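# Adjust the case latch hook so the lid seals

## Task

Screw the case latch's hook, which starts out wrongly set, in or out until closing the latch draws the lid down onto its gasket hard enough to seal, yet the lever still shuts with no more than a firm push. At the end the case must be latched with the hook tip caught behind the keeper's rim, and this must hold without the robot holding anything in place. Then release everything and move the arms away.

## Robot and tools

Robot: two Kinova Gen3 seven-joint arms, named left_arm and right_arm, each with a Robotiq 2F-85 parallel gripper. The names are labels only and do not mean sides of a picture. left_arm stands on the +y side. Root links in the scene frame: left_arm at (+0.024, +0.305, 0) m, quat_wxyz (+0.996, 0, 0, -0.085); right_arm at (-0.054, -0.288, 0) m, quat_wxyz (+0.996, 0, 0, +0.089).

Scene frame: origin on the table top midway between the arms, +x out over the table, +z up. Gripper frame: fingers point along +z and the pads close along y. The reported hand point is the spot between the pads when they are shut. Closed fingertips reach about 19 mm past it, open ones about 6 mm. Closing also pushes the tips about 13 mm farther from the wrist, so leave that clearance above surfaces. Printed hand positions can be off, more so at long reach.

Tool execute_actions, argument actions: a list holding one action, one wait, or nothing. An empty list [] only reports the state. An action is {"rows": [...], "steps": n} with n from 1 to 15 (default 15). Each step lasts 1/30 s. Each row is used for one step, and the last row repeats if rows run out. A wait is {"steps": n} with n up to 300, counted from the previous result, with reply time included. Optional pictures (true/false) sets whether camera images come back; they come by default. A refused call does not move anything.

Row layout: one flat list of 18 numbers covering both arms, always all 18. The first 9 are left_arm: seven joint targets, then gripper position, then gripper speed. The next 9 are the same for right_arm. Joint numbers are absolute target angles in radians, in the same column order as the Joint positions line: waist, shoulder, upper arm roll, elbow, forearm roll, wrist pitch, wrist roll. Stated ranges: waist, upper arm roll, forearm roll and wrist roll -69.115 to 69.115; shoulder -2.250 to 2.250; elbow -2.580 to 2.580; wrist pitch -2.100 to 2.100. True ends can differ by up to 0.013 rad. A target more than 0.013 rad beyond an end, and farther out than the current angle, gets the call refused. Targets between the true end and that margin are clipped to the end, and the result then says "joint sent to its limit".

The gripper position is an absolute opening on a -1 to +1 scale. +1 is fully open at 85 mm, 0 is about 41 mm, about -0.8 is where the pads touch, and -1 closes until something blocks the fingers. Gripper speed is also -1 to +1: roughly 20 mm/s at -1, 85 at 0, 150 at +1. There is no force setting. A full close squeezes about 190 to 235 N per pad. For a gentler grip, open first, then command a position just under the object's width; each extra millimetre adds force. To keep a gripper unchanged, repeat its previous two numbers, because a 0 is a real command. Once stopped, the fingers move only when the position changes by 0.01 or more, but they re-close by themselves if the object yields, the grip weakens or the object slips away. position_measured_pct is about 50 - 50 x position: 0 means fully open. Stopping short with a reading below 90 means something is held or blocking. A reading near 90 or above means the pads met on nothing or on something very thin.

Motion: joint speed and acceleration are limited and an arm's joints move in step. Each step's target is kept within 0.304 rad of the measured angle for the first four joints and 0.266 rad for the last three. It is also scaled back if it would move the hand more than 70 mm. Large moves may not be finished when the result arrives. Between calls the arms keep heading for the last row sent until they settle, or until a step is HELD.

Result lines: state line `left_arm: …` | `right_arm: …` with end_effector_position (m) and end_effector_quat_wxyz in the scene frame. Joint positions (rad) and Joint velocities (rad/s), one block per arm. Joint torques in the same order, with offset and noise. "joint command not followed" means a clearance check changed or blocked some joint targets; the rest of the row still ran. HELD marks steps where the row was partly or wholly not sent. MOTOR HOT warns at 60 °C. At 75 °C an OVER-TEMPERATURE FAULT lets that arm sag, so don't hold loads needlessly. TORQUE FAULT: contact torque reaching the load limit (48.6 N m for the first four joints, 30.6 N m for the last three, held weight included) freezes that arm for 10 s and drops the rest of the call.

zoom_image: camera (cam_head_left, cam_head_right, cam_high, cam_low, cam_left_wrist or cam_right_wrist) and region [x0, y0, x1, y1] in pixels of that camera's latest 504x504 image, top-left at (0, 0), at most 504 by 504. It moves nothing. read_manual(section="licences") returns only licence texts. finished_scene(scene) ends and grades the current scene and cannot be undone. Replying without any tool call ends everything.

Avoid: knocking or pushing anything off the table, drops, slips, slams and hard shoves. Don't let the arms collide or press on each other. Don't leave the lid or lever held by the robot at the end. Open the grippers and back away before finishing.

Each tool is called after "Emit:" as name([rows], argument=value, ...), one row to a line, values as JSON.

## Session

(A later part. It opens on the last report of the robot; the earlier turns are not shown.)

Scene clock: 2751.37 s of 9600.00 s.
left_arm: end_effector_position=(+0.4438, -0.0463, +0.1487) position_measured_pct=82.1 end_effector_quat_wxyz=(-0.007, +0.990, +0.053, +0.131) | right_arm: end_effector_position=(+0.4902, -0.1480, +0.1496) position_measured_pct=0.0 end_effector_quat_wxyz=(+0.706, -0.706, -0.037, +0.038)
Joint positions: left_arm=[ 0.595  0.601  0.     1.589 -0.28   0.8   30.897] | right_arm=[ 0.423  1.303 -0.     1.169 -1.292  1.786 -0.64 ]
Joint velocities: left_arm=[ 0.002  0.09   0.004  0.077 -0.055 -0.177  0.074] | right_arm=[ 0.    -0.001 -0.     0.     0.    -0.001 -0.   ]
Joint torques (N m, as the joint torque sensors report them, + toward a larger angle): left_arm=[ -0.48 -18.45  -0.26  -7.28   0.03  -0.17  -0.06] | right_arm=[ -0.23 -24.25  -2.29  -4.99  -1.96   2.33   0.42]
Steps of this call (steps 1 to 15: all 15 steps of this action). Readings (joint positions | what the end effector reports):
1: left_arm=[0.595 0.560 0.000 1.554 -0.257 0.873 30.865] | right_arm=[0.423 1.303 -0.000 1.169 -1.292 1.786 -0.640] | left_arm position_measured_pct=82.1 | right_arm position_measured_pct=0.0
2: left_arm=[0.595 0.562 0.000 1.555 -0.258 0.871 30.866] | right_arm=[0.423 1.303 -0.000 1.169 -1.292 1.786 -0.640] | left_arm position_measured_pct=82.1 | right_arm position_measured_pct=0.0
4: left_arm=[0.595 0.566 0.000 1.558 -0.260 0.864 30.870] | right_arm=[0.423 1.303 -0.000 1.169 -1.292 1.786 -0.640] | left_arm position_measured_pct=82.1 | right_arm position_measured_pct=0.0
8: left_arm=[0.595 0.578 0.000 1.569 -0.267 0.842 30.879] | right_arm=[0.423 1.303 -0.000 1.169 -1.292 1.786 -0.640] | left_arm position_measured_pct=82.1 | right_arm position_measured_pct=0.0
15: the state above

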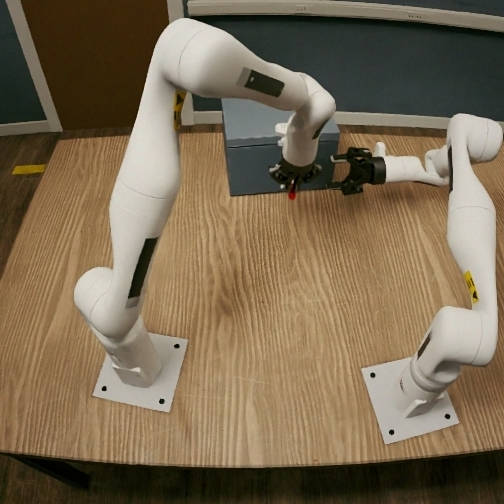

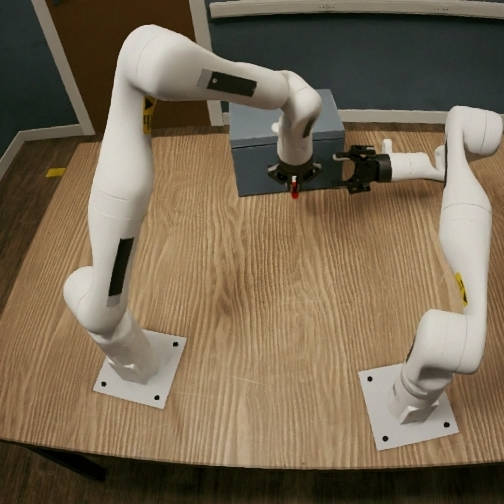

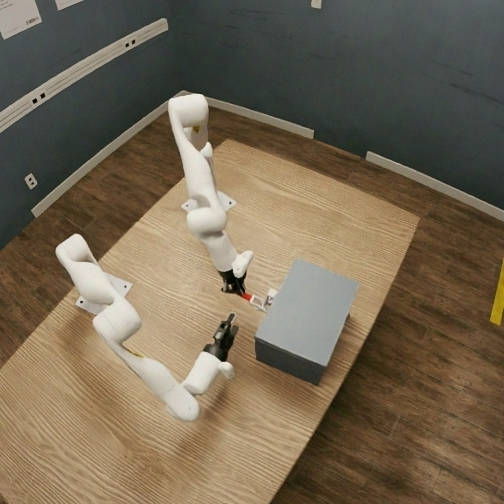

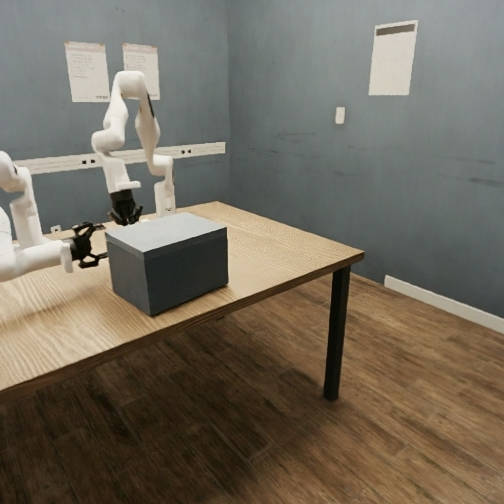

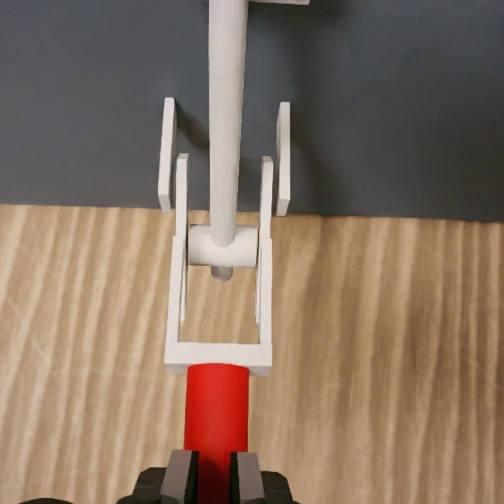

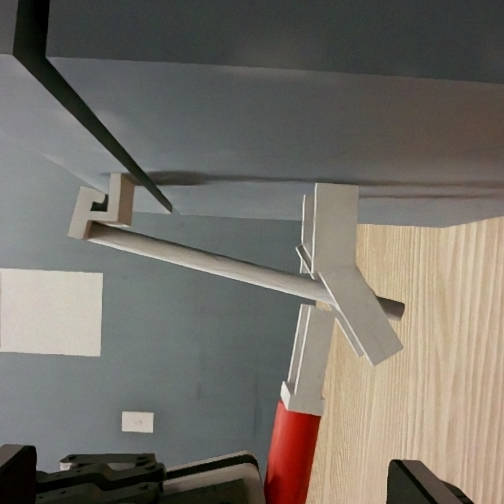

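Emit:
execute_actions([
  {"rows": [[0.5953,0.6144,0,1.6004,-0.2873,0.7768,30.9065,-0.64,0,0.423,1.303,0,1.169,-1.292,1.786,-0.64,1,0.5],[0.5953,0.6176,0,1.6031,-0.2891,0.7711,30.909,-0.64,0,0.423,1.303,0,1.169,-1.292,1.786,-0.64,1,0.5],[0.5953,0.6208,0,1.6059,-0.2909,0.7654,30.9114,-0.64,0,0.423,1.303,0,1.169,-1.292,1.786,-0.64,1,0.5],[0.5953,0.624,0,1.6086,-0.2927,0.7597,30.9138,-0.64,0,0.423,1.303,0,1.169,-1.292,1.786,-0.64,1,0.5],[0.5953,0.6272,0,1.6114,-0.2945,0.754,30.9163,-0.64,0,0.423,1.303,0,1.169,-1.292,1.786,-0.64,1,0.5],[0.5953,0.6305,0,1.6141,-0.2962,0.7482,30.9187,-0.64,0,0.423,1.303,0,1.169,-1.292,1.786,-0.64,1,0.5],[0.5953,0.6337,0,1.6169,-0.298,0.7425,30.9211,-0.64,0,0.423,1.303,0,1.169,-1.292,1.786,-0.64,1,0.5],[0.5953,0.6369,0,1.6196,-0.2998,0.7368,30.9235,-0.64,0,0.423,1.303,0,1.169,-1.292,1.786,-0.64,1,0.5],[0.5953,0.6401,0,1.6224,-0.3016,0.7311,30.926,-0.64,0,0.423,1.303,0,1.169,-1.292,1.786,-0.64,1,0.5],[0.5953,0.6433,0,1.6251,-0.3034,0.7254,30.9284,-0.64,0,0.423,1.303,0,1.169,-1.292,1.786,-0.64,1,0.5]],"steps":15},
], pictures=false)

Emit:
execute_actions([
  {"steps":10},
])

Emit:
zoom_image(camera="cam_right_wrist", region=[0, 30, 100, 110])

Scene clock: 2766.80 s of 9600.00 s.
left_arm: end_effector_position=(+0.4439, -0.0469, +0.1234) position_measured_pct=82.1 end_effector_quat_wxyz=(-0.005, +0.990, +0.052, +0.133) | right_arm: end_effector_position=(+0.4902, -0.1480, +0.1496) position_measured_pct=0.0 end_effector_quat_wxyz=(+0.706, -0.706, -0.037, +0.038)
Joint positions: left_arm=[ 0.596  0.636  0.     1.623 -0.303  0.729 30.928] | right_arm=[ 0.423  1.303 -0.     1.169 -1.292  1.786 -0.64 ]
Joint velocities: left_arm=[-0.001  0.013  0.001  0.013 -0.008 -0.026  0.011] | right_arm=[-0.001  0.001 -0.     0.     0.    -0.    -0.   ]
Joint torques (N m, as the joint torque sensors report them, + toward a larger angle): left_arm=[ -0.97 -15.23  -0.17  -6.72  -0.54  -1.1    0.05] | right_arm=[ -0.17 -24.5   -2.36  -4.72  -1.94   2.32   0.36]
Steps of this call (steps 1 to 30: the robot went on to your last target; steps 31 to 448: nothing new was sent; steps 449 to 463: all 15 steps of this action). Readings (joint positions | what the end effector reports):
449: left_arm=[0.596 0.609 0.000 1.597 -0.286 0.782 30.904] | right_arm=[0.423 1.303 -0.000 1.169 -1.292 1.786 -0.640] | left_arm position_measured_pct=82.1 | right_arm position_measured_pct=0.0
450: left_arm=[0.596 0.610 0.000 1.598 -0.286 0.780 30.905] | right_arm=[0.423 1.303 -0.000 1.169 -1.292 1.786 -0.640] | left_arm position_measured_pct=82.1 | right_arm position_measured_pct=0.0
452: left_arm=[0.596 0.614 0.000 1.601 -0.289 0.774 30.908] | right_arm=[0.423 1.303 -0.000 1.169 -1.292 1.786 -0.640] | left_arm position_measured_pct=82.1 | right_arm position_measured_pct=0.0
456: left_arm=[0.596 0.624 0.000 1.610 -0.295 0.754 30.916] | right_arm=[0.423 1.303 -0.000 1.169 -1.292 1.786 -0.640] | left_arm position_measured_pct=82.1 | right_arm position_measured_pct=0.0
463: the state above

Scene clock: 2767.13 s of 9600.00 s.
left_arm: end_effector_position=(+0.4439, -0.0469, +0.1226) position_measured_pct=82.1 end_effector_quat_wxyz=(-0.005, +0.990, +0.052, +0.133) | right_arm: end_effector_position=(+0.4902, -0.1480, +0.1496) position_measured_pct=0.0 end_effector_quat_wxyz=(+0.706, -0.706, -0.037, +0.038)
Joint positions: left_arm=[ 0.596  0.637  0.     1.624 -0.304  0.727 30.928] | right_arm=[ 0.423  1.303 -0.     1.169 -1.292  1.786 -0.64 ]
Joint velocities: left_arm=[ 0.002 -0.     0.     0.     0.    -0.001  0.   ] | right_arm=[-0.     0.003  0.    -0.     0.     0.     0.   ]
Joint torques (N m, as the joint torque sensors report them, + toward a larger angle): left_arm=[ -0.62 -15.28  -0.15  -6.3   -0.24  -1.24  -0.03] | right_arm=[ -0.62 -24.52  -2.25  -4.9   -1.95   2.35   0.2 ]
Steps of this call (steps 1 to 10: the robot went on to your last target). Readings (joint positions | what the end effector reports):
1: left_arm=[0.596 0.636 0.000 1.623 -0.303 0.728 30.928] | right_arm=[0.423 1.303 -0.000 1.169 -1.292 1.786 -0.640] | left_arm position_measured_pct=82.1 | right_arm position_measured_pct=0.0
2: left_arm=[0.596 0.636 0.000 1.623 -0.303 0.728 30.928] | right_arm=[0.423 1.303 -0.000 1.169 -1.292 1.786 -0.640] | left_arm position_measured_pct=82.1 | right_arm position_measured_pct=0.0
4: left_arm=[0.596 0.637 0.000 1.623 -0.303 0.727 30.928] | right_arm=[0.423 1.303 -0.000 1.169 -1.292 1.786 -0.640] | left_arm position_measured_pct=82.1 | right_arm position_measured_pct=0.0
8: left_arm=[0.596 0.637 0.000 1.624 -0.304 0.727 30.928] | right_arm=[0.423 1.303 -0.000 1.169 -1.292 1.786 -0.640] | left_arm position_measured_pct=82.1 | right_arm position_measured_pct=0.0
10: the state above

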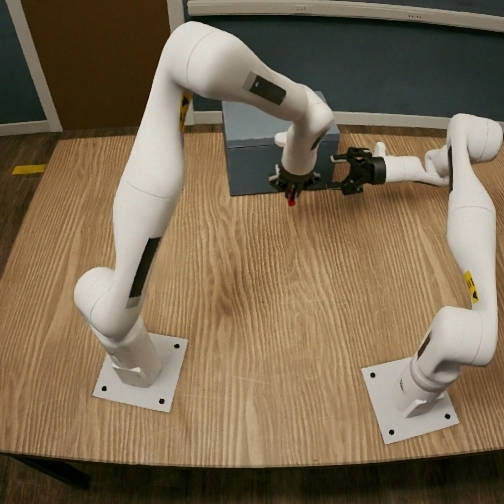

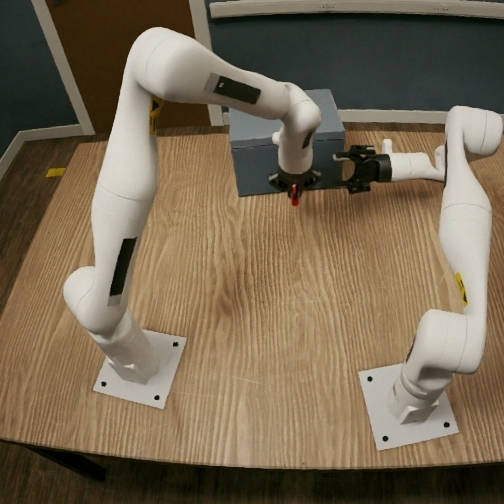

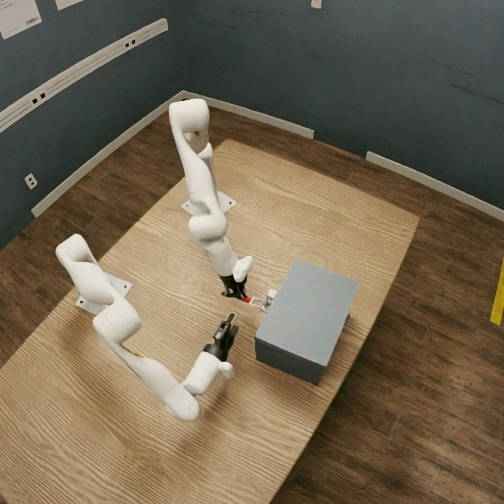

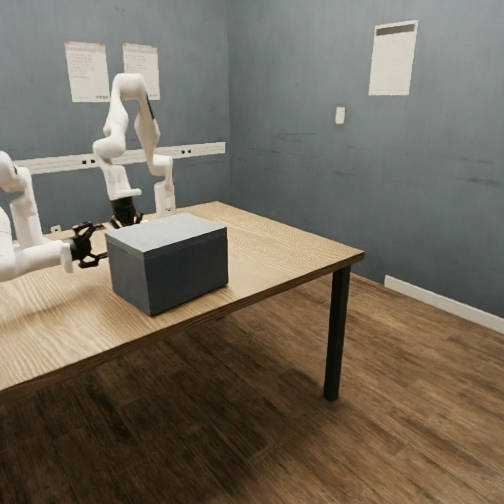

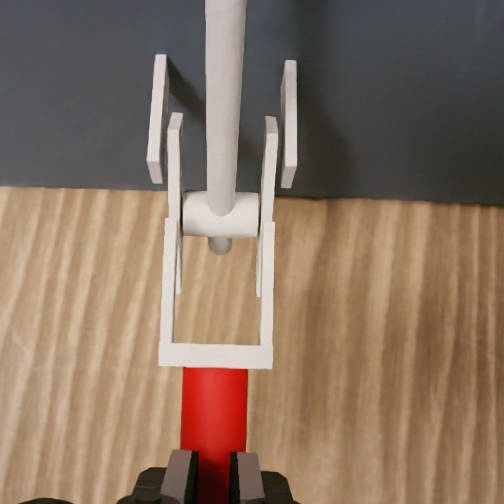

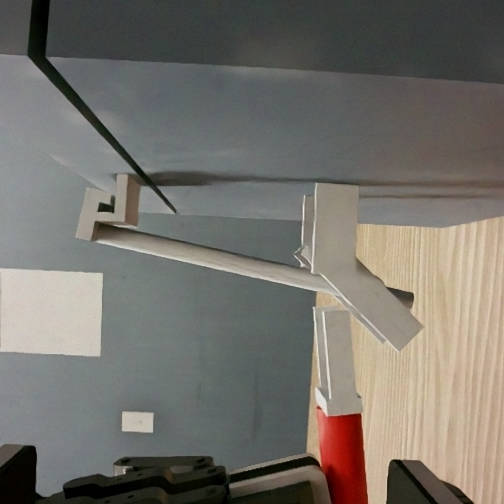

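Region (0, 30, 100, 110) of cam_right_wrist's 504x504 image, scaled by 5.040; it fills the top 403 rows of this view, and the rest is white.

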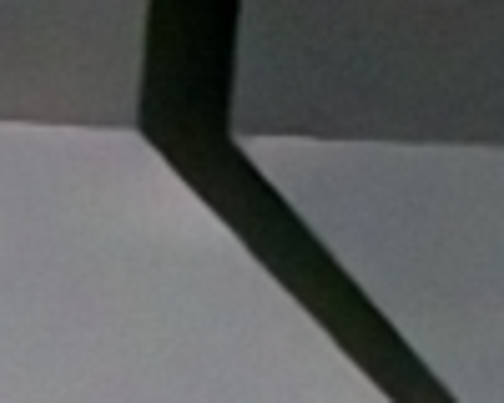

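Emit:
execute_actions([
  {"rows": [[0.5951,0.6456,0,1.626,-0.3046,0.7223,30.9298,-0.64,0,0.423,1.303,0,1.169,-1.292,1.786,-0.64,1,0.5],[0.595,0.648,0,1.6269,-0.3057,0.7192,30.9312,-0.64,0,0.423,1.303,0,1.169,-1.292,1.786,-0.64,1,0.5],[0.5948,0.6503,0,1.6278,-0.3069,0.7161,30.9326,-0.64,0,0.423,1.303,0,1.169,-1.292,1.786,-0.64,1,0.5],[0.5947,0.6526,0,1.6287,-0.308,0.713,30.934,-0.64,0,0.423,1.303,0,1.169,-1.292,1.786,-0.64,1,0.5],[0.5945,0.655,0,1.6296,-0.3092,0.7099,30.9354,-0.64,0,0.423,1.303,0,1.169,-1.292,1.786,-0.64,1,0.5],[0.5943,0.6573,0,1.6305,-0.3103,0.7067,30.9367,-0.64,0,0.423,1.303,0,1.169,-1.292,1.786,-0.64,1,0.5],[0.5942,0.6596,0,1.6314,-0.3115,0.7036,30.9381,-0.64,0,0.423,1.303,0,1.169,-1.292,1.786,-0.64,1,0.5],[0.594,0.6619,0,1.6323,-0.3126,0.7005,30.9395,-0.64,0,0.423,1.303,0,1.169,-1.292,1.786,-0.64,1,0.5],[0.5939,0.6643,0,1.6332,-0.3138,0.6974,30.9409,-0.64,0,0.423,1.303,0,1.169,-1.292,1.786,-0.64,1,0.5],[0.5937,0.6666,0,1.6341,-0.3149,0.6943,30.9423,-0.64,0,0.423,1.303,0,1.169,-1.292,1.786,-0.64,1,0.5]],"steps":15},
], pictures=false)

Emit:
execute_actions([
  {"steps":8},
])

Emit:
zoom_image(camera="cam_right_wrist", region=[0, 30, 100, 110])

Scene clock: 2786.93 s of 9600.00 s.
left_arm: end_effector_position=(+0.4455, -0.0467, +0.1096) position_measured_pct=82.1 end_effector_quat_wxyz=(-0.005, +0.990, +0.053, +0.133) | right_arm: end_effector_position=(+0.4902, -0.1480, +0.1496) position_measured_pct=0.0 end_effector_quat_wxyz=(+0.706, -0.706, -0.037, +0.038)
Joint positions: left_arm=[ 0.594  0.659 -0.     1.633 -0.315  0.697 30.942] | right_arm=[ 0.423  1.303 -0.     1.169 -1.292  1.786 -0.64 ]
Joint velocities: left_arm=[-0.001  0.011 -0.     0.004 -0.005 -0.015  0.006] | right_arm=[-0.001  0.    -0.    -0.    -0.    -0.001  0.   ]
Joint torques (N m, as the joint torque sensors report them, + toward a larger angle): left_arm=[ -0.46 -14.88   0.15  -5.9   -0.22  -1.58   0.63] | right_arm=[ -0.27 -24.61  -2.55  -4.76  -2.06   2.27   0.22]
Steps of this call (steps 1 to 15: the robot went on to your last target; steps 16 to 579: nothing new was sent; steps 580 to 594: all 15 steps of this action). Readings (joint positions | what the end effector reports):
580: left_arm=[0.596 0.638 0.000 1.624 -0.304 0.726 30.929] | right_arm=[0.423 1.303 -0.000 1.169 -1.292 1.786 -0.640] | left_arm position_measured_pct=82.1 | right_arm position_measured_pct=0.0
581: left_arm=[0.596 0.639 0.000 1.624 -0.304 0.725 30.929] | right_arm=[0.423 1.303 -0.000 1.169 -1.292 1.786 -0.640] | left_arm position_measured_pct=82.1 | right_arm position_measured_pct=0.0
583: left_arm=[0.596 0.641 0.000 1.625 -0.305 0.722 30.931] | right_arm=[0.423 1.303 -0.000 1.169 -1.292 1.786 -0.640] | left_arm position_measured_pct=82.1 | right_arm position_measured_pct=0.0
587: left_arm=[0.595 0.649 0.000 1.628 -0.310 0.711 30.936] | right_arm=[0.423 1.303 -0.000 1.169 -1.292 1.786 -0.640] | left_arm position_measured_pct=82.1 | right_arm position_measured_pct=0.0
594: the state above

Scene clock: 2787.20 s of 9600.00 s.
left_arm: end_effector_position=(+0.4456, -0.0467, +0.1090) position_measured_pct=82.1 end_effector_quat_wxyz=(-0.005, +0.990, +0.053, +0.133) | right_arm: end_effector_position=(+0.4902, -0.1480, +0.1496) position_measured_pct=0.0 end_effector_quat_wxyz=(+0.706, -0.706, -0.037, +0.038)
Joint positions: left_arm=[ 0.594  0.66  -0.     1.633 -0.315  0.696 30.942] | right_arm=[ 0.423  1.303 -0.     1.169 -1.292  1.786 -0.64 ]
Joint velocities: left_arm=[ 0.001  0.004  0.001 -0.     0.    -0.001  0.001] | right_arm=[-0.001  0.002 -0.     0.     0.    -0.    -0.   ]
Joint torques (N m, as the joint torque sensors report them, + toward a larger angle): left_arm=[ -0.42 -14.83   0.15  -6.2    0.05  -1.13   0.06] | right_arm=[ -0.26 -24.49  -2.22  -4.76  -1.97   2.46   0.45]
Steps of this call (steps 1 to 8: the robot went on to your last target). Readings (joint positions | what the end effector reports):
1: left_arm=[0.594 0.659 -0.000 1.633 -0.315 0.697 30.942] | right_arm=[0.423 1.303 -0.000 1.169 -1.292 1.786 -0.640] | left_arm position_measured_pct=82.1 | right_arm position_measured_pct=0.0
2: left_arm=[0.594 0.660 -0.000 1.633 -0.315 0.696 30.942] | right_arm=[0.423 1.303 -0.000 1.169 -1.292 1.786 -0.640] | left_arm position_measured_pct=82.1 | right_arm position_measured_pct=0.0
4: left_arm=[0.594 0.660 -0.000 1.633 -0.315 0.696 30.942] | right_arm=[0.423 1.303 -0.000 1.169 -1.292 1.786 -0.640] | left_arm position_measured_pct=82.1 | right_arm position_measured_pct=0.0
8: the state above

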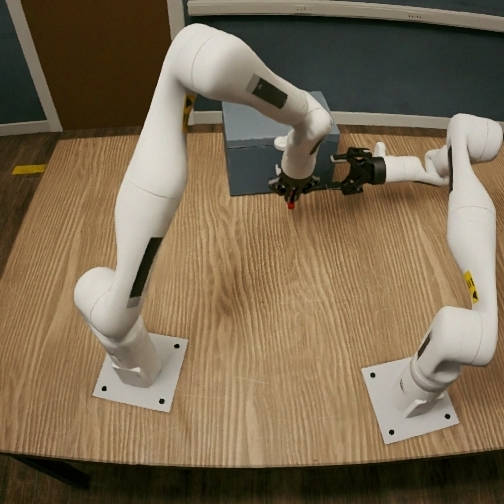

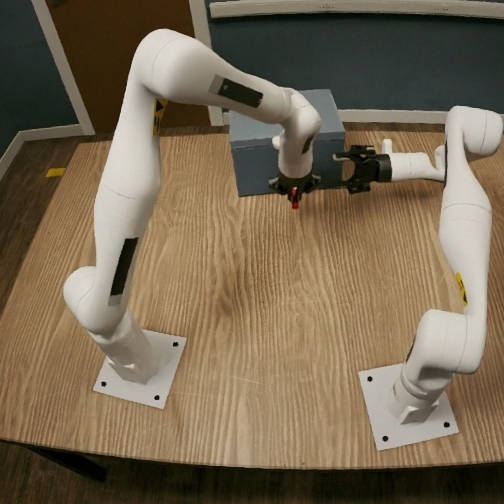

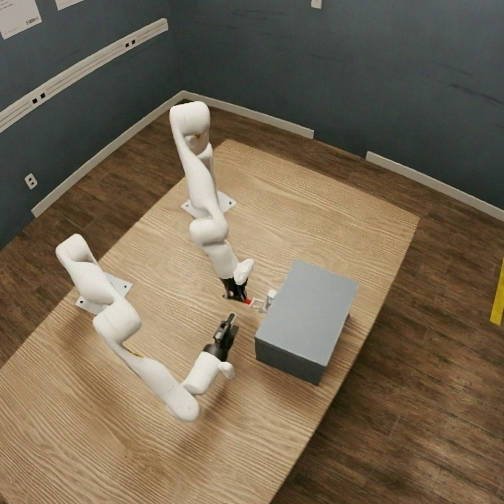

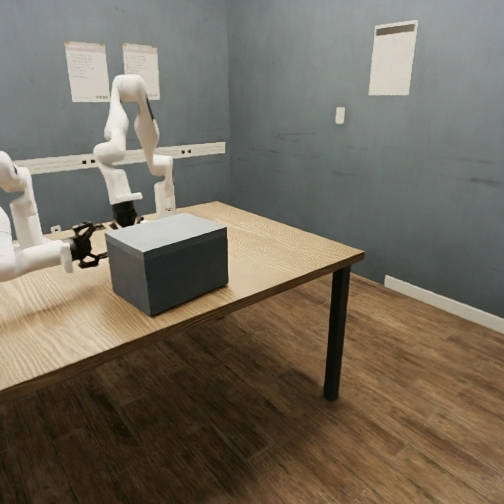

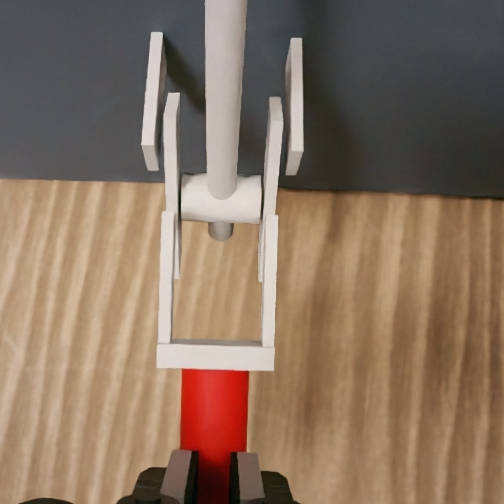

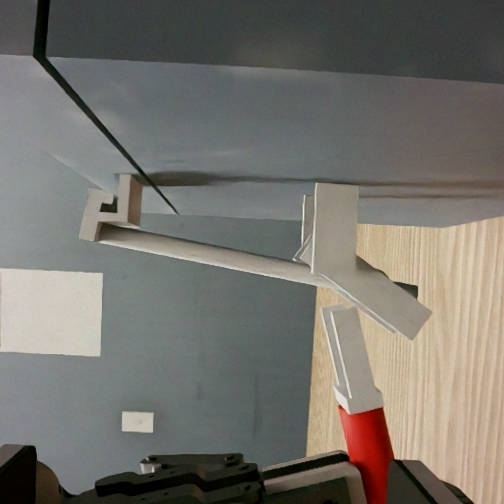

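Region (0, 30, 100, 110) of cam_right_wrist's 504x504 image, scaled by 5.040; it fills the top 403 rows of this view, and the rest is white.

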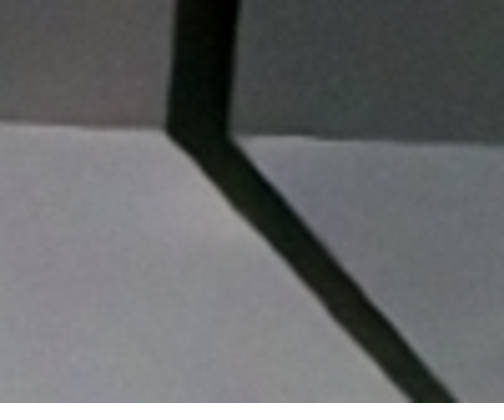

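Emit:
execute_actions([
  {"rows": [[0.5935,0.6689,0,1.635,-0.3161,0.6912,30.9437,-0.64,0,0.423,1.303,0,1.169,-1.292,1.786,-0.64,1,0.5],[0.5934,0.6713,0,1.6359,-0.3172,0.6881,30.9451,-0.64,0,0.423,1.303,0,1.169,-1.292,1.786,-0.64,1,0.5],[0.5932,0.6736,0,1.6368,-0.3184,0.685,30.9465,-0.64,0,0.423,1.303,0,1.169,-1.292,1.786,-0.64,1,0.5],[0.5931,0.6759,0,1.6377,-0.3195,0.6819,30.9479,-0.64,0,0.423,1.303,0,1.169,-1.292,1.786,-0.64,1,0.5],[0.5929,0.6783,0,1.6386,-0.3207,0.6788,30.9493,-0.64,0,0.423,1.303,0,1.169,-1.292,1.786,-0.64,1,0.5],[0.5927,0.6806,0,1.6395,-0.3218,0.6756,30.9506,-0.64,0,0.423,1.303,0,1.169,-1.292,1.786,-0.64,1,0.5],[0.5926,0.6829,0,1.6404,-0.323,0.6725,30.952,-0.64,0,0.423,1.303,0,1.169,-1.292,1.786,-0.64,1,0.5],[0.5924,0.6852,0,1.6413,-0.3241,0.6694,30.9534,-0.64,0,0.423,1.303,0,1.169,-1.292,1.786,-0.64,1,0.5],[0.5923,0.6876,0,1.6422,-0.3253,0.6663,30.9548,-0.64,0,0.423,1.303,0,1.169,-1.292,1.786,-0.64,1,0.5],[0.5921,0.6899,0,1.6431,-0.3264,0.6632,30.9562,-0.64,0,0.423,1.303,0,1.169,-1.292,1.786,-0.64,1,0.5]],"steps":15},
], pictures=false)

Emit:
execute_actions([
  {"steps":8},
])

Emit:
zoom_image(camera="cam_right_wrist", region=[0, 30, 100, 110])

Scene clock: 2805.57 s of 9600.00 s.
left_arm: end_effector_position=(+0.4483, -0.0463, +0.0964) position_measured_pct=82.1 end_effector_quat_wxyz=(-0.005, +0.990, +0.053, +0.134) | right_arm: end_effector_position=(+0.4902, -0.1480, +0.1496) position_measured_pct=0.0 end_effector_quat_wxyz=(+0.706, -0.706, -0.037, +0.038)
Joint positions: left_arm=[ 0.591  0.682 -0.001  1.64  -0.327  0.665 30.956] | right_arm=[ 0.423  1.303 -0.     1.169 -1.292  1.786 -0.64 ]
Joint velocities: left_arm=[-0.001  0.013 -0.001  0.003 -0.005 -0.015  0.007] | right_arm=[ 0.001 -0.     0.    -0.    -0.    -0.001  0.   ]
Joint torques (N m, as the joint torque sensors report them, + toward a larger angle): left_arm=[  0.68 -15.7    0.52  -5.51   0.79  -0.59  -0.05] | right_arm=[ -0.23 -24.64  -2.39  -4.95  -1.93   2.5    0.33]
Steps of this call (steps 1 to 15: the robot went on to your last target; steps 16 to 536: nothing new was sent; steps 537 to 551: all 15 steps of this action). Readings (joint positions | what the end effector reports):
537: left_arm=[0.594 0.661 -0.000 1.633 -0.315 0.695 30.942] | right_arm=[0.423 1.303 -0.000 1.169 -1.292 1.786 -0.640] | left_arm position_measured_pct=82.1 | right_arm position_measured_pct=0.0
538: left_arm=[0.594 0.662 -0.000 1.633 -0.316 0.694 30.943] | right_arm=[0.423 1.303 -0.000 1.169 -1.292 1.786 -0.640] | left_arm position_measured_pct=82.1 | right_arm position_measured_pct=0.0
540: left_arm=[0.594 0.665 -0.000 1.634 -0.317 0.690 30.945] | right_arm=[0.423 1.303 -0.000 1.169 -1.292 1.786 -0.640] | left_arm position_measured_pct=82.1 | right_arm position_measured_pct=0.0
544: left_arm=[0.593 0.672 -0.001 1.637 -0.322 0.679 30.949] | right_arm=[0.423 1.303 -0.000 1.169 -1.292 1.786 -0.640] | left_arm position_measured_pct=82.1 | right_arm position_measured_pct=0.0
551: the state above

Scene clock: 2805.83 s of 9600.00 s.
left_arm: end_effector_position=(+0.4483, -0.0463, +0.0956) position_measured_pct=82.1 end_effector_quat_wxyz=(-0.005, +0.990, +0.053, +0.134) | right_arm: end_effector_position=(+0.4902, -0.1480, +0.1496) position_measured_pct=0.0 end_effector_quat_wxyz=(+0.706, -0.706, -0.037, +0.038)
Joint positions: left_arm=[ 0.591  0.684 -0.001  1.641 -0.328  0.664 30.956] | right_arm=[ 0.423  1.303 -0.     1.169 -1.292  1.786 -0.64 ]
Joint velocities: left_arm=[-0.001  0.002 -0.001 -0.    -0.001 -0.001  0.001] | right_arm=[-0.  0. -0.  0.  0.  0.  0.]
Joint torques (N m, as the joint torque sensors report them, + toward a larger angle): left_arm=[  0.17 -15.82   0.81  -5.18   0.43  -0.74   0.46] | right_arm=[ -0.58 -24.02  -2.23  -4.97  -1.9    2.28   0.37]
Steps of this call (steps 1 to 8: the robot went on to your last target). Readings (joint positions | what the end effector reports):
1: left_arm=[0.591 0.683 -0.001 1.641 -0.327 0.664 30.956] | right_arm=[0.423 1.303 -0.000 1.169 -1.292 1.786 -0.640] | left_arm position_measured_pct=82.1 | right_arm position_measured_pct=0.0
2: left_arm=[0.591 0.683 -0.001 1.641 -0.328 0.664 30.956] | right_arm=[0.423 1.303 -0.000 1.169 -1.292 1.786 -0.640] | left_arm position_measured_pct=82.1 | right_arm position_measured_pct=0.0
4: left_arm=[0.591 0.683 -0.001 1.641 -0.328 0.664 30.956] | right_arm=[0.423 1.303 -0.000 1.169 -1.292 1.786 -0.640] | left_arm position_measured_pct=82.1 | right_arm position_measured_pct=0.0
8: the state above

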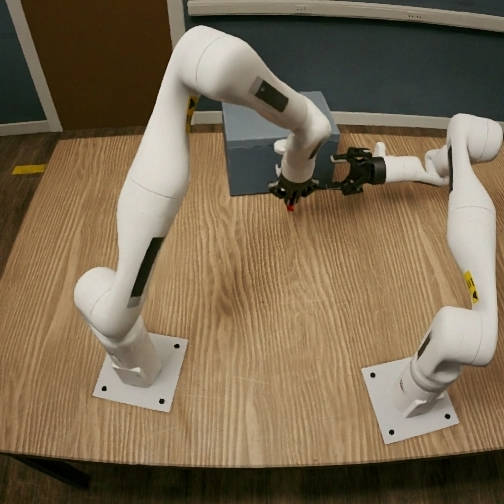

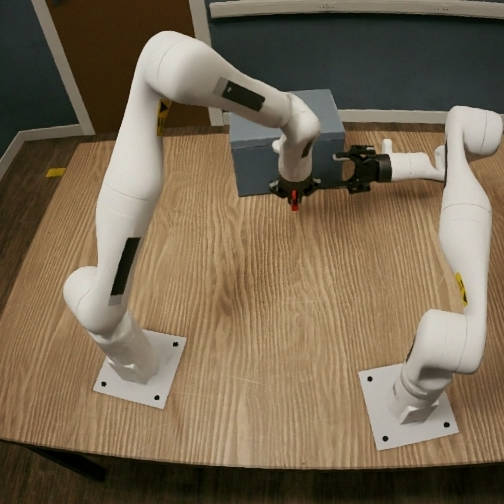

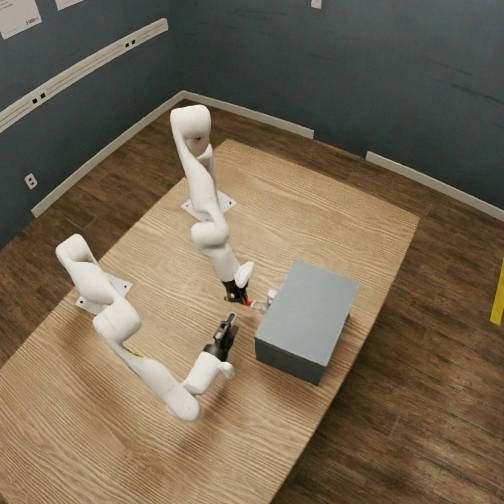

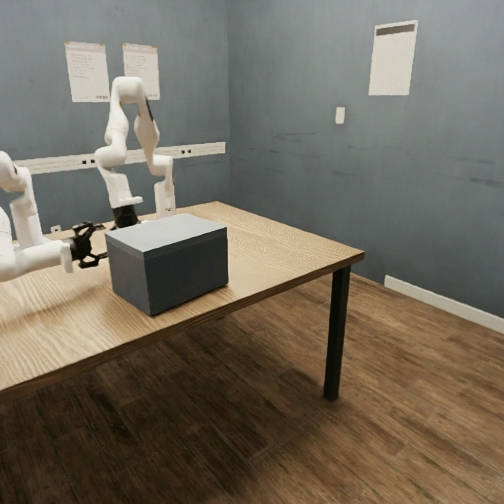

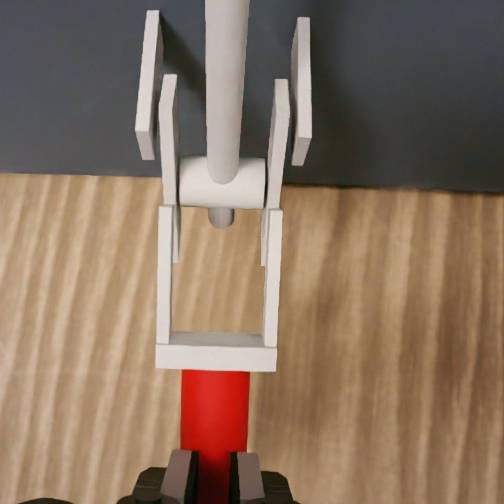

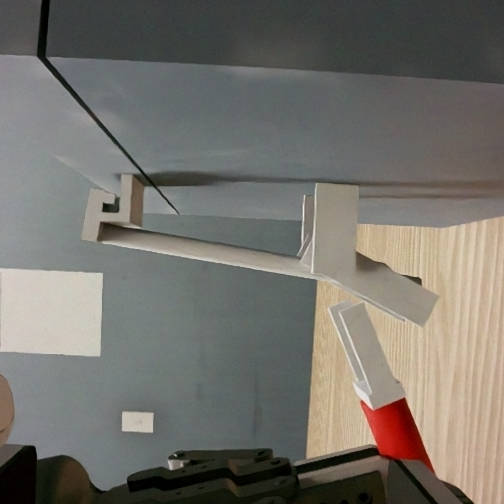

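Region (0, 30, 100, 110) of cam_right_wrist's 504x504 image, scaled by 5.040; it fills the top 403 rows of this view, and the rest is white.

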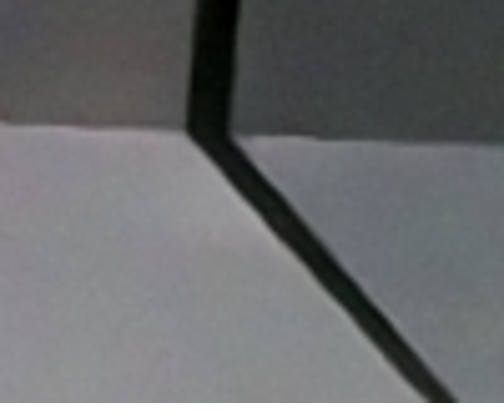

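Emit:
execute_actions([
  {"rows": [[0.5908,0.6934,0,1.6422,-0.3273,0.6605,30.9561,-0.64,0,0.423,1.303,0,1.169,-1.292,1.786,-0.64,1,0.5],[0.5895,0.6968,0,1.6413,-0.3281,0.6577,30.956,-0.64,0,0.423,1.303,0,1.169,-1.292,1.786,-0.64,1,0.5],[0.5881,0.7003,0,1.6404,-0.329,0.655,30.9559,-0.64,0,0.423,1.303,0,1.169,-1.292,1.786,-0.64,1,0.5],[0.5868,0.7037,0,1.6395,-0.3298,0.6522,30.9558,-0.64,0,0.423,1.303,0,1.169,-1.292,1.786,-0.64,1,0.5],[0.5855,0.7072,0,1.6386,-0.3307,0.6495,30.9557,-0.64,0,0.423,1.303,0,1.169,-1.292,1.786,-0.64,1,0.5],[0.5842,0.7106,0,1.6378,-0.3316,0.6467,30.9557,-0.64,0,0.423,1.303,0,1.169,-1.292,1.786,-0.64,1,0.5]],"steps":15},
])

Emit:
zoom_image(camera="cam_right_wrist", region=[0, 30, 100, 110])

Scene clock: 2836.00 s of 9600.00 s.
left_arm: end_effector_position=(+0.4517, -0.0458, +0.0846) position_measured_pct=82.1 end_effector_quat_wxyz=(-0.006, +0.990, +0.053, +0.132) | right_arm: end_effector_position=(+0.4902, -0.1480, +0.1496) position_measured_pct=0.0 end_effector_quat_wxyz=(+0.706, -0.706, -0.037, +0.038)
Joint positions: left_arm=[ 0.584  0.707 -0.     1.637 -0.332  0.647 30.956] | right_arm=[ 0.423  1.303 -0.     1.169 -1.292  1.786 -0.64 ]
Joint velocities: left_arm=[-0.002  0.008  0.001 -0.001 -0.    -0.003  0.   ] | right_arm=[ 0.002 -0.001 -0.    -0.    -0.    -0.002  0.   ]
Joint torques (N m, as the joint torque sensors report them, + toward a larger angle): left_arm=[  0.28 -18.64  -0.02  -6.14  -0.01  -0.68  -0.05] | right_arm=[ -0.32 -24.56  -2.39  -4.72  -2.06   2.34   0.35]
Steps of this call (steps 1 to 15: the robot went on to your last target; steps 16 to 890: nothing new was sent; steps 891 to 905: all 15 steps of this action). Readings (joint positions | what the end effector reports):
891: left_arm=[0.591 0.686 -0.001 1.641 -0.327 0.663 30.956] | right_arm=[0.423 1.303 -0.000 1.169 -1.292 1.786 -0.640] | left_arm position_measured_pct=82.1 | right_arm position_measured_pct=0.0
892: left_arm=[0.591 0.687 -0.001 1.641 -0.328 0.662 30.956] | right_arm=[0.423 1.303 -0.000 1.169 -1.292 1.786 -0.640] | left_arm position_measured_pct=82.1 | right_arm position_measured_pct=0.0
894: left_arm=[0.589 0.691 -0.001 1.640 -0.329 0.659 30.956] | right_arm=[0.423 1.303 -0.000 1.169 -1.292 1.786 -0.640] | left_arm position_measured_pct=82.1 | right_arm position_measured_pct=0.0
898: left_arm=[0.586 0.702 -0.001 1.638 -0.331 0.651 30.956] | right_arm=[0.423 1.303 -0.000 1.169 -1.292 1.786 -0.640] | left_arm position_measured_pct=82.1 | right_arm position_measured_pct=0.0
905: the state above

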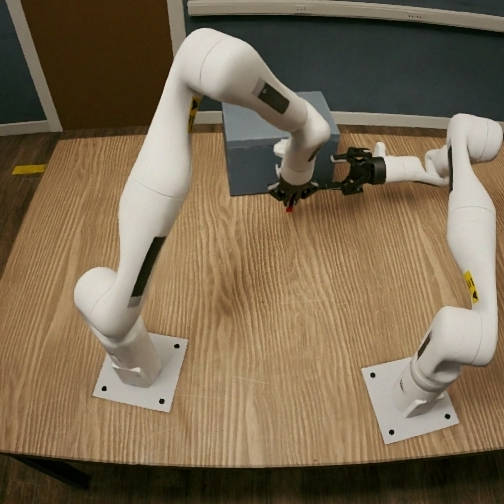

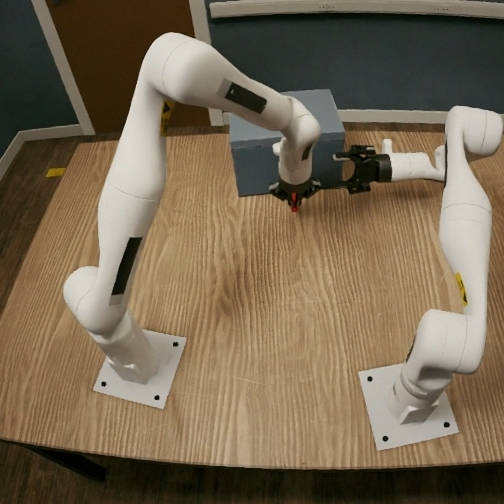

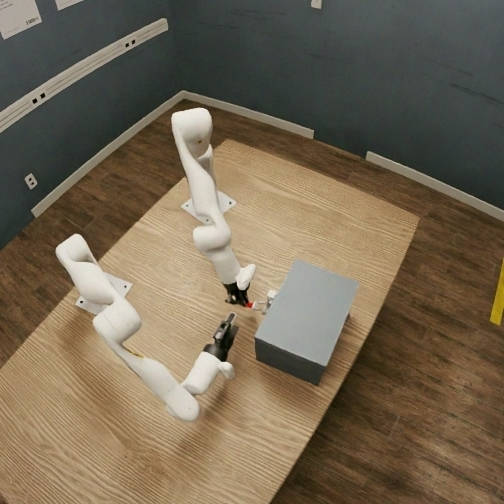

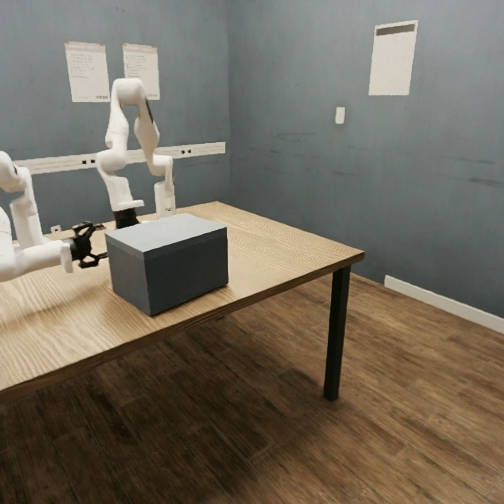

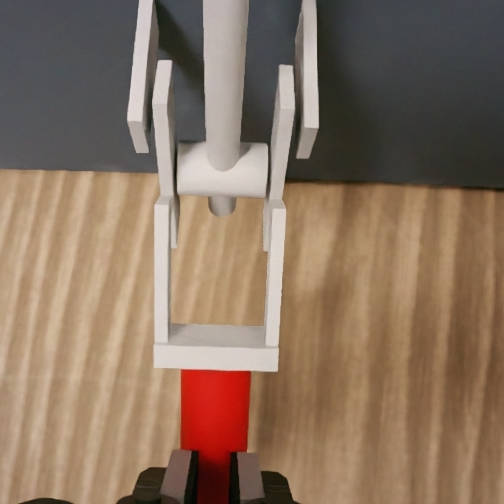

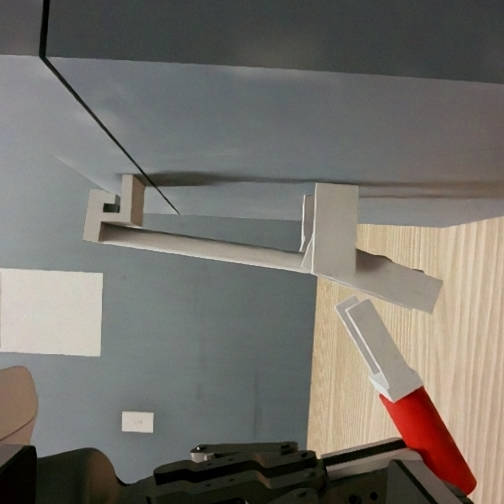

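Region (0, 30, 100, 110) of cam_right_wrist's 504x504 image, scaled by 5.040; it fills the top 403 rows of this view, and the rest is white.

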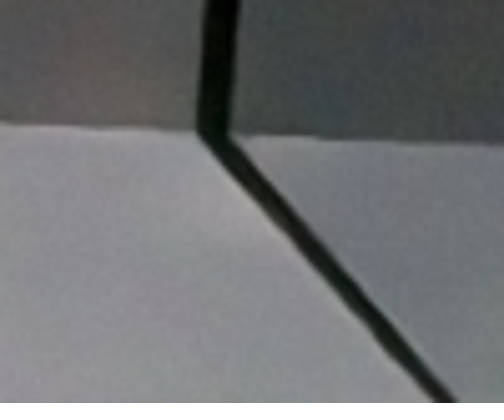

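Emit:
execute_actions([
  {"rows": [[0.5829,0.7141,0,1.6369,-0.3324,0.644,30.9556,-0.64,0,0.423,1.303,0,1.169,-1.292,1.786,-0.64,1,0.5],[0.5815,0.7175,0,1.636,-0.3333,0.6413,30.9555,-0.64,0,0.423,1.303,0,1.169,-1.292,1.786,-0.64,1,0.5],[0.5802,0.721,0,1.6351,-0.3341,0.6385,30.9554,-0.64,0,0.423,1.303,0,1.169,-1.292,1.786,-0.64,1,0.5],[0.5789,0.7245,0,1.6342,-0.335,0.6358,30.9553,-0.64,0,0.423,1.303,0,1.169,-1.292,1.786,-0.64,1,0.5],[0.5775,0.7279,0,1.6333,-0.3358,0.633,30.9552,-0.64,0,0.423,1.303,0,1.169,-1.292,1.786,-0.64,1,0.5],[0.5762,0.7314,0,1.6324,-0.3367,0.6303,30.9551,-0.64,0,0.423,1.303,0,1.169,-1.292,1.786,-0.64,1,0.5],[0.5748,0.734,0,1.631,-0.3372,0.6285,30.9548,-0.64,0,0.423,1.303,0,1.169,-1.292,1.786,-0.64,1,0.5],[0.5734,0.7366,0,1.6296,-0.3377,0.6267,30.9545,-0.64,0,0.423,1.303,0,1.169,-1.292,1.786,-0.64,1,0.5],[0.572,0.7392,0,1.6282,-0.3382,0.6249,30.9542,-0.64,0,0.423,1.303,0,1.169,-1.292,1.786,-0.64,1,0.5]],"steps":15},
], pictures=false)

Emit:
execute_actions([
  {"steps":8},
])

Emit:
zoom_image(camera="cam_right_wrist", region=[0, 30, 100, 110])

Scene clock: 2853.23 s of 9600.00 s.
left_arm: end_effector_position=(+0.4588, -0.0447, +0.0709) position_measured_pct=82.1 end_effector_quat_wxyz=(-0.006, +0.990, +0.053, +0.131) | right_arm: end_effector_position=(+0.4902, -0.1480, +0.1496) position_measured_pct=0.0 end_effector_quat_wxyz=(+0.706, -0.706, -0.037, +0.038)
Joint positions: left_arm=[ 0.573  0.738 -0.     1.629 -0.338  0.625 30.954] | right_arm=[ 0.423  1.303 -0.     1.169 -1.292  1.786 -0.64 ]
Joint velocities: left_arm=[-0.005  0.013  0.001 -0.005 -0.001 -0.005 -0.001] | right_arm=[-0.     0.001  0.    -0.    -0.    -0.     0.   ]
Joint torques (N m, as the joint torque sensors report them, + toward a larger angle): left_arm=[  0.15 -20.86   0.21  -6.61  -0.25  -0.31   0.22] | right_arm=[ -0.2  -24.77  -2.31  -5.15  -1.89   2.28   0.31]
Steps of this call (steps 1 to 15: the robot went on to your last target; steps 16 to 502: nothing new was sent; steps 503 to 517: all 15 steps of this action). Readings (joint positions | what the end effector reports):
503: left_arm=[0.584 0.710 0.000 1.637 -0.332 0.646 30.956] | right_arm=[0.423 1.303 -0.000 1.169 -1.292 1.786 -0.640] | left_arm position_measured_pct=82.1 | right_arm position_measured_pct=0.0
504: left_arm=[0.583 0.711 0.000 1.637 -0.332 0.646 30.956] | right_arm=[0.423 1.303 -0.000 1.169 -1.292 1.786 -0.640] | left_arm position_measured_pct=82.1 | right_arm position_measured_pct=0.0
506: left_arm=[0.582 0.715 0.000 1.635 -0.333 0.642 30.956] | right_arm=[0.423 1.303 -0.000 1.169 -1.292 1.786 -0.640] | left_arm position_measured_pct=82.1 | right_arm position_measured_pct=0.0
510: left_arm=[0.577 0.727 0.000 1.633 -0.336 0.633 30.955] | right_arm=[0.423 1.303 -0.000 1.169 -1.292 1.786 -0.640] | left_arm position_measured_pct=82.1 | right_arm position_measured_pct=0.0
517: the state above

Scene clock: 2853.50 s of 9600.00 s.
left_arm: end_effector_position=(+0.4590, -0.0446, +0.0703) position_measured_pct=82.1 end_effector_quat_wxyz=(-0.006, +0.990, +0.053, +0.131) | right_arm: end_effector_position=(+0.4902, -0.1480, +0.1496) position_measured_pct=0.0 end_effector_quat_wxyz=(+0.706, -0.706, -0.037, +0.038)
Joint positions: left_arm=[ 0.572  0.739 -0.     1.628 -0.338  0.625 30.954] | right_arm=[ 0.423  1.303 -0.     1.169 -1.292  1.786 -0.64 ]
Joint velocities: left_arm=[-0.     0.002  0.    -0.    -0.001 -0.     0.001] | right_arm=[ 0.     0.001 -0.     0.     0.     0.    -0.   ]
Joint torques (N m, as the joint torque sensors report them, + toward a larger angle): left_arm=[  0.04 -20.6    0.09  -6.73  -0.28  -0.62   0.11] | right_arm=[ -0.25 -24.36  -2.29  -4.9   -1.97   2.38   0.23]
Steps of this call (steps 1 to 8: the robot went on to your last target). Readings (joint positions | what the end effector reports):
1: left_arm=[0.572 0.738 -0.000 1.628 -0.338 0.625 30.954] | right_arm=[0.423 1.303 -0.000 1.169 -1.292 1.786 -0.640] | left_arm position_measured_pct=82.1 | right_arm position_measured_pct=0.0
2: left_arm=[0.572 0.739 -0.000 1.628 -0.338 0.625 30.954] | right_arm=[0.423 1.303 -0.000 1.169 -1.292 1.786 -0.640] | left_arm position_measured_pct=82.1 | right_arm position_measured_pct=0.0
4: left_arm=[0.572 0.739 -0.000 1.628 -0.338 0.625 30.954] | right_arm=[0.423 1.303 -0.000 1.169 -1.292 1.786 -0.640] | left_arm position_measured_pct=82.1 | right_arm position_measured_pct=0.0
8: the state above

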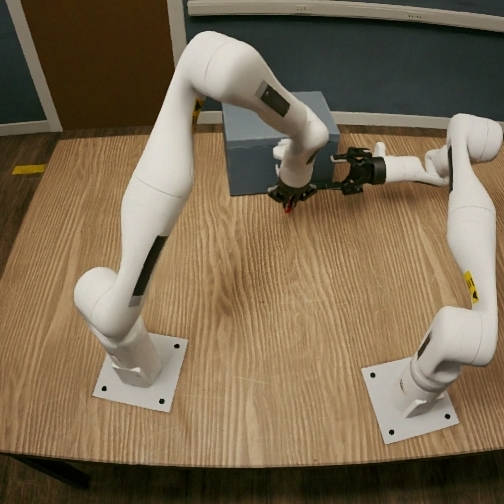

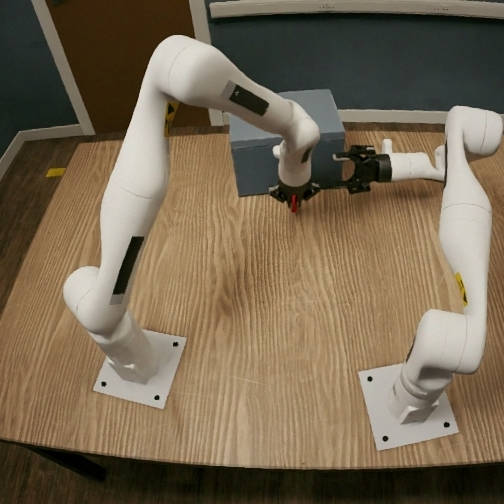

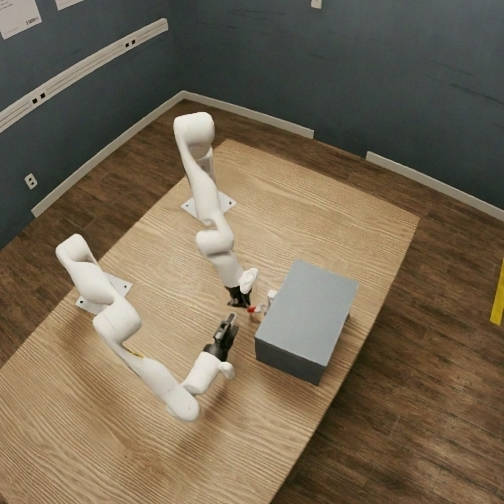

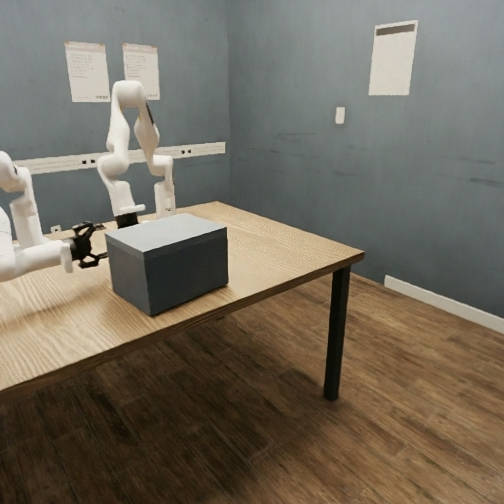

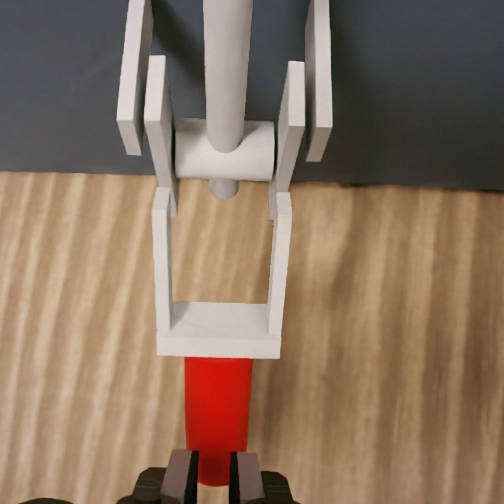

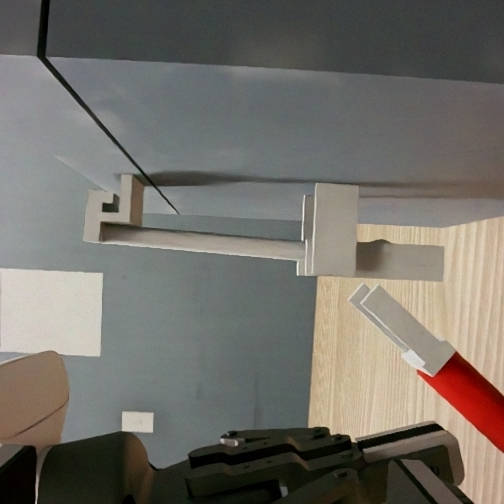

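Region (0, 30, 100, 110) of cam_right_wrist's 504x504 image, scaled by 5.040; it fills the top 403 rows of this view, and the rest is white.

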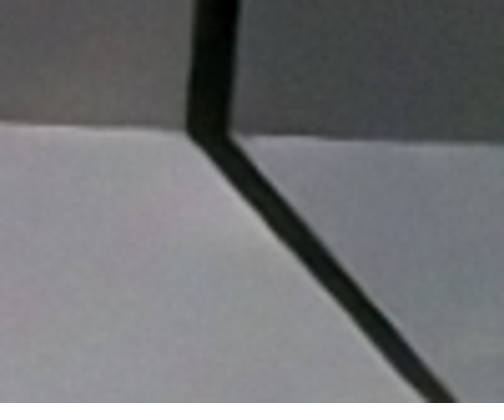

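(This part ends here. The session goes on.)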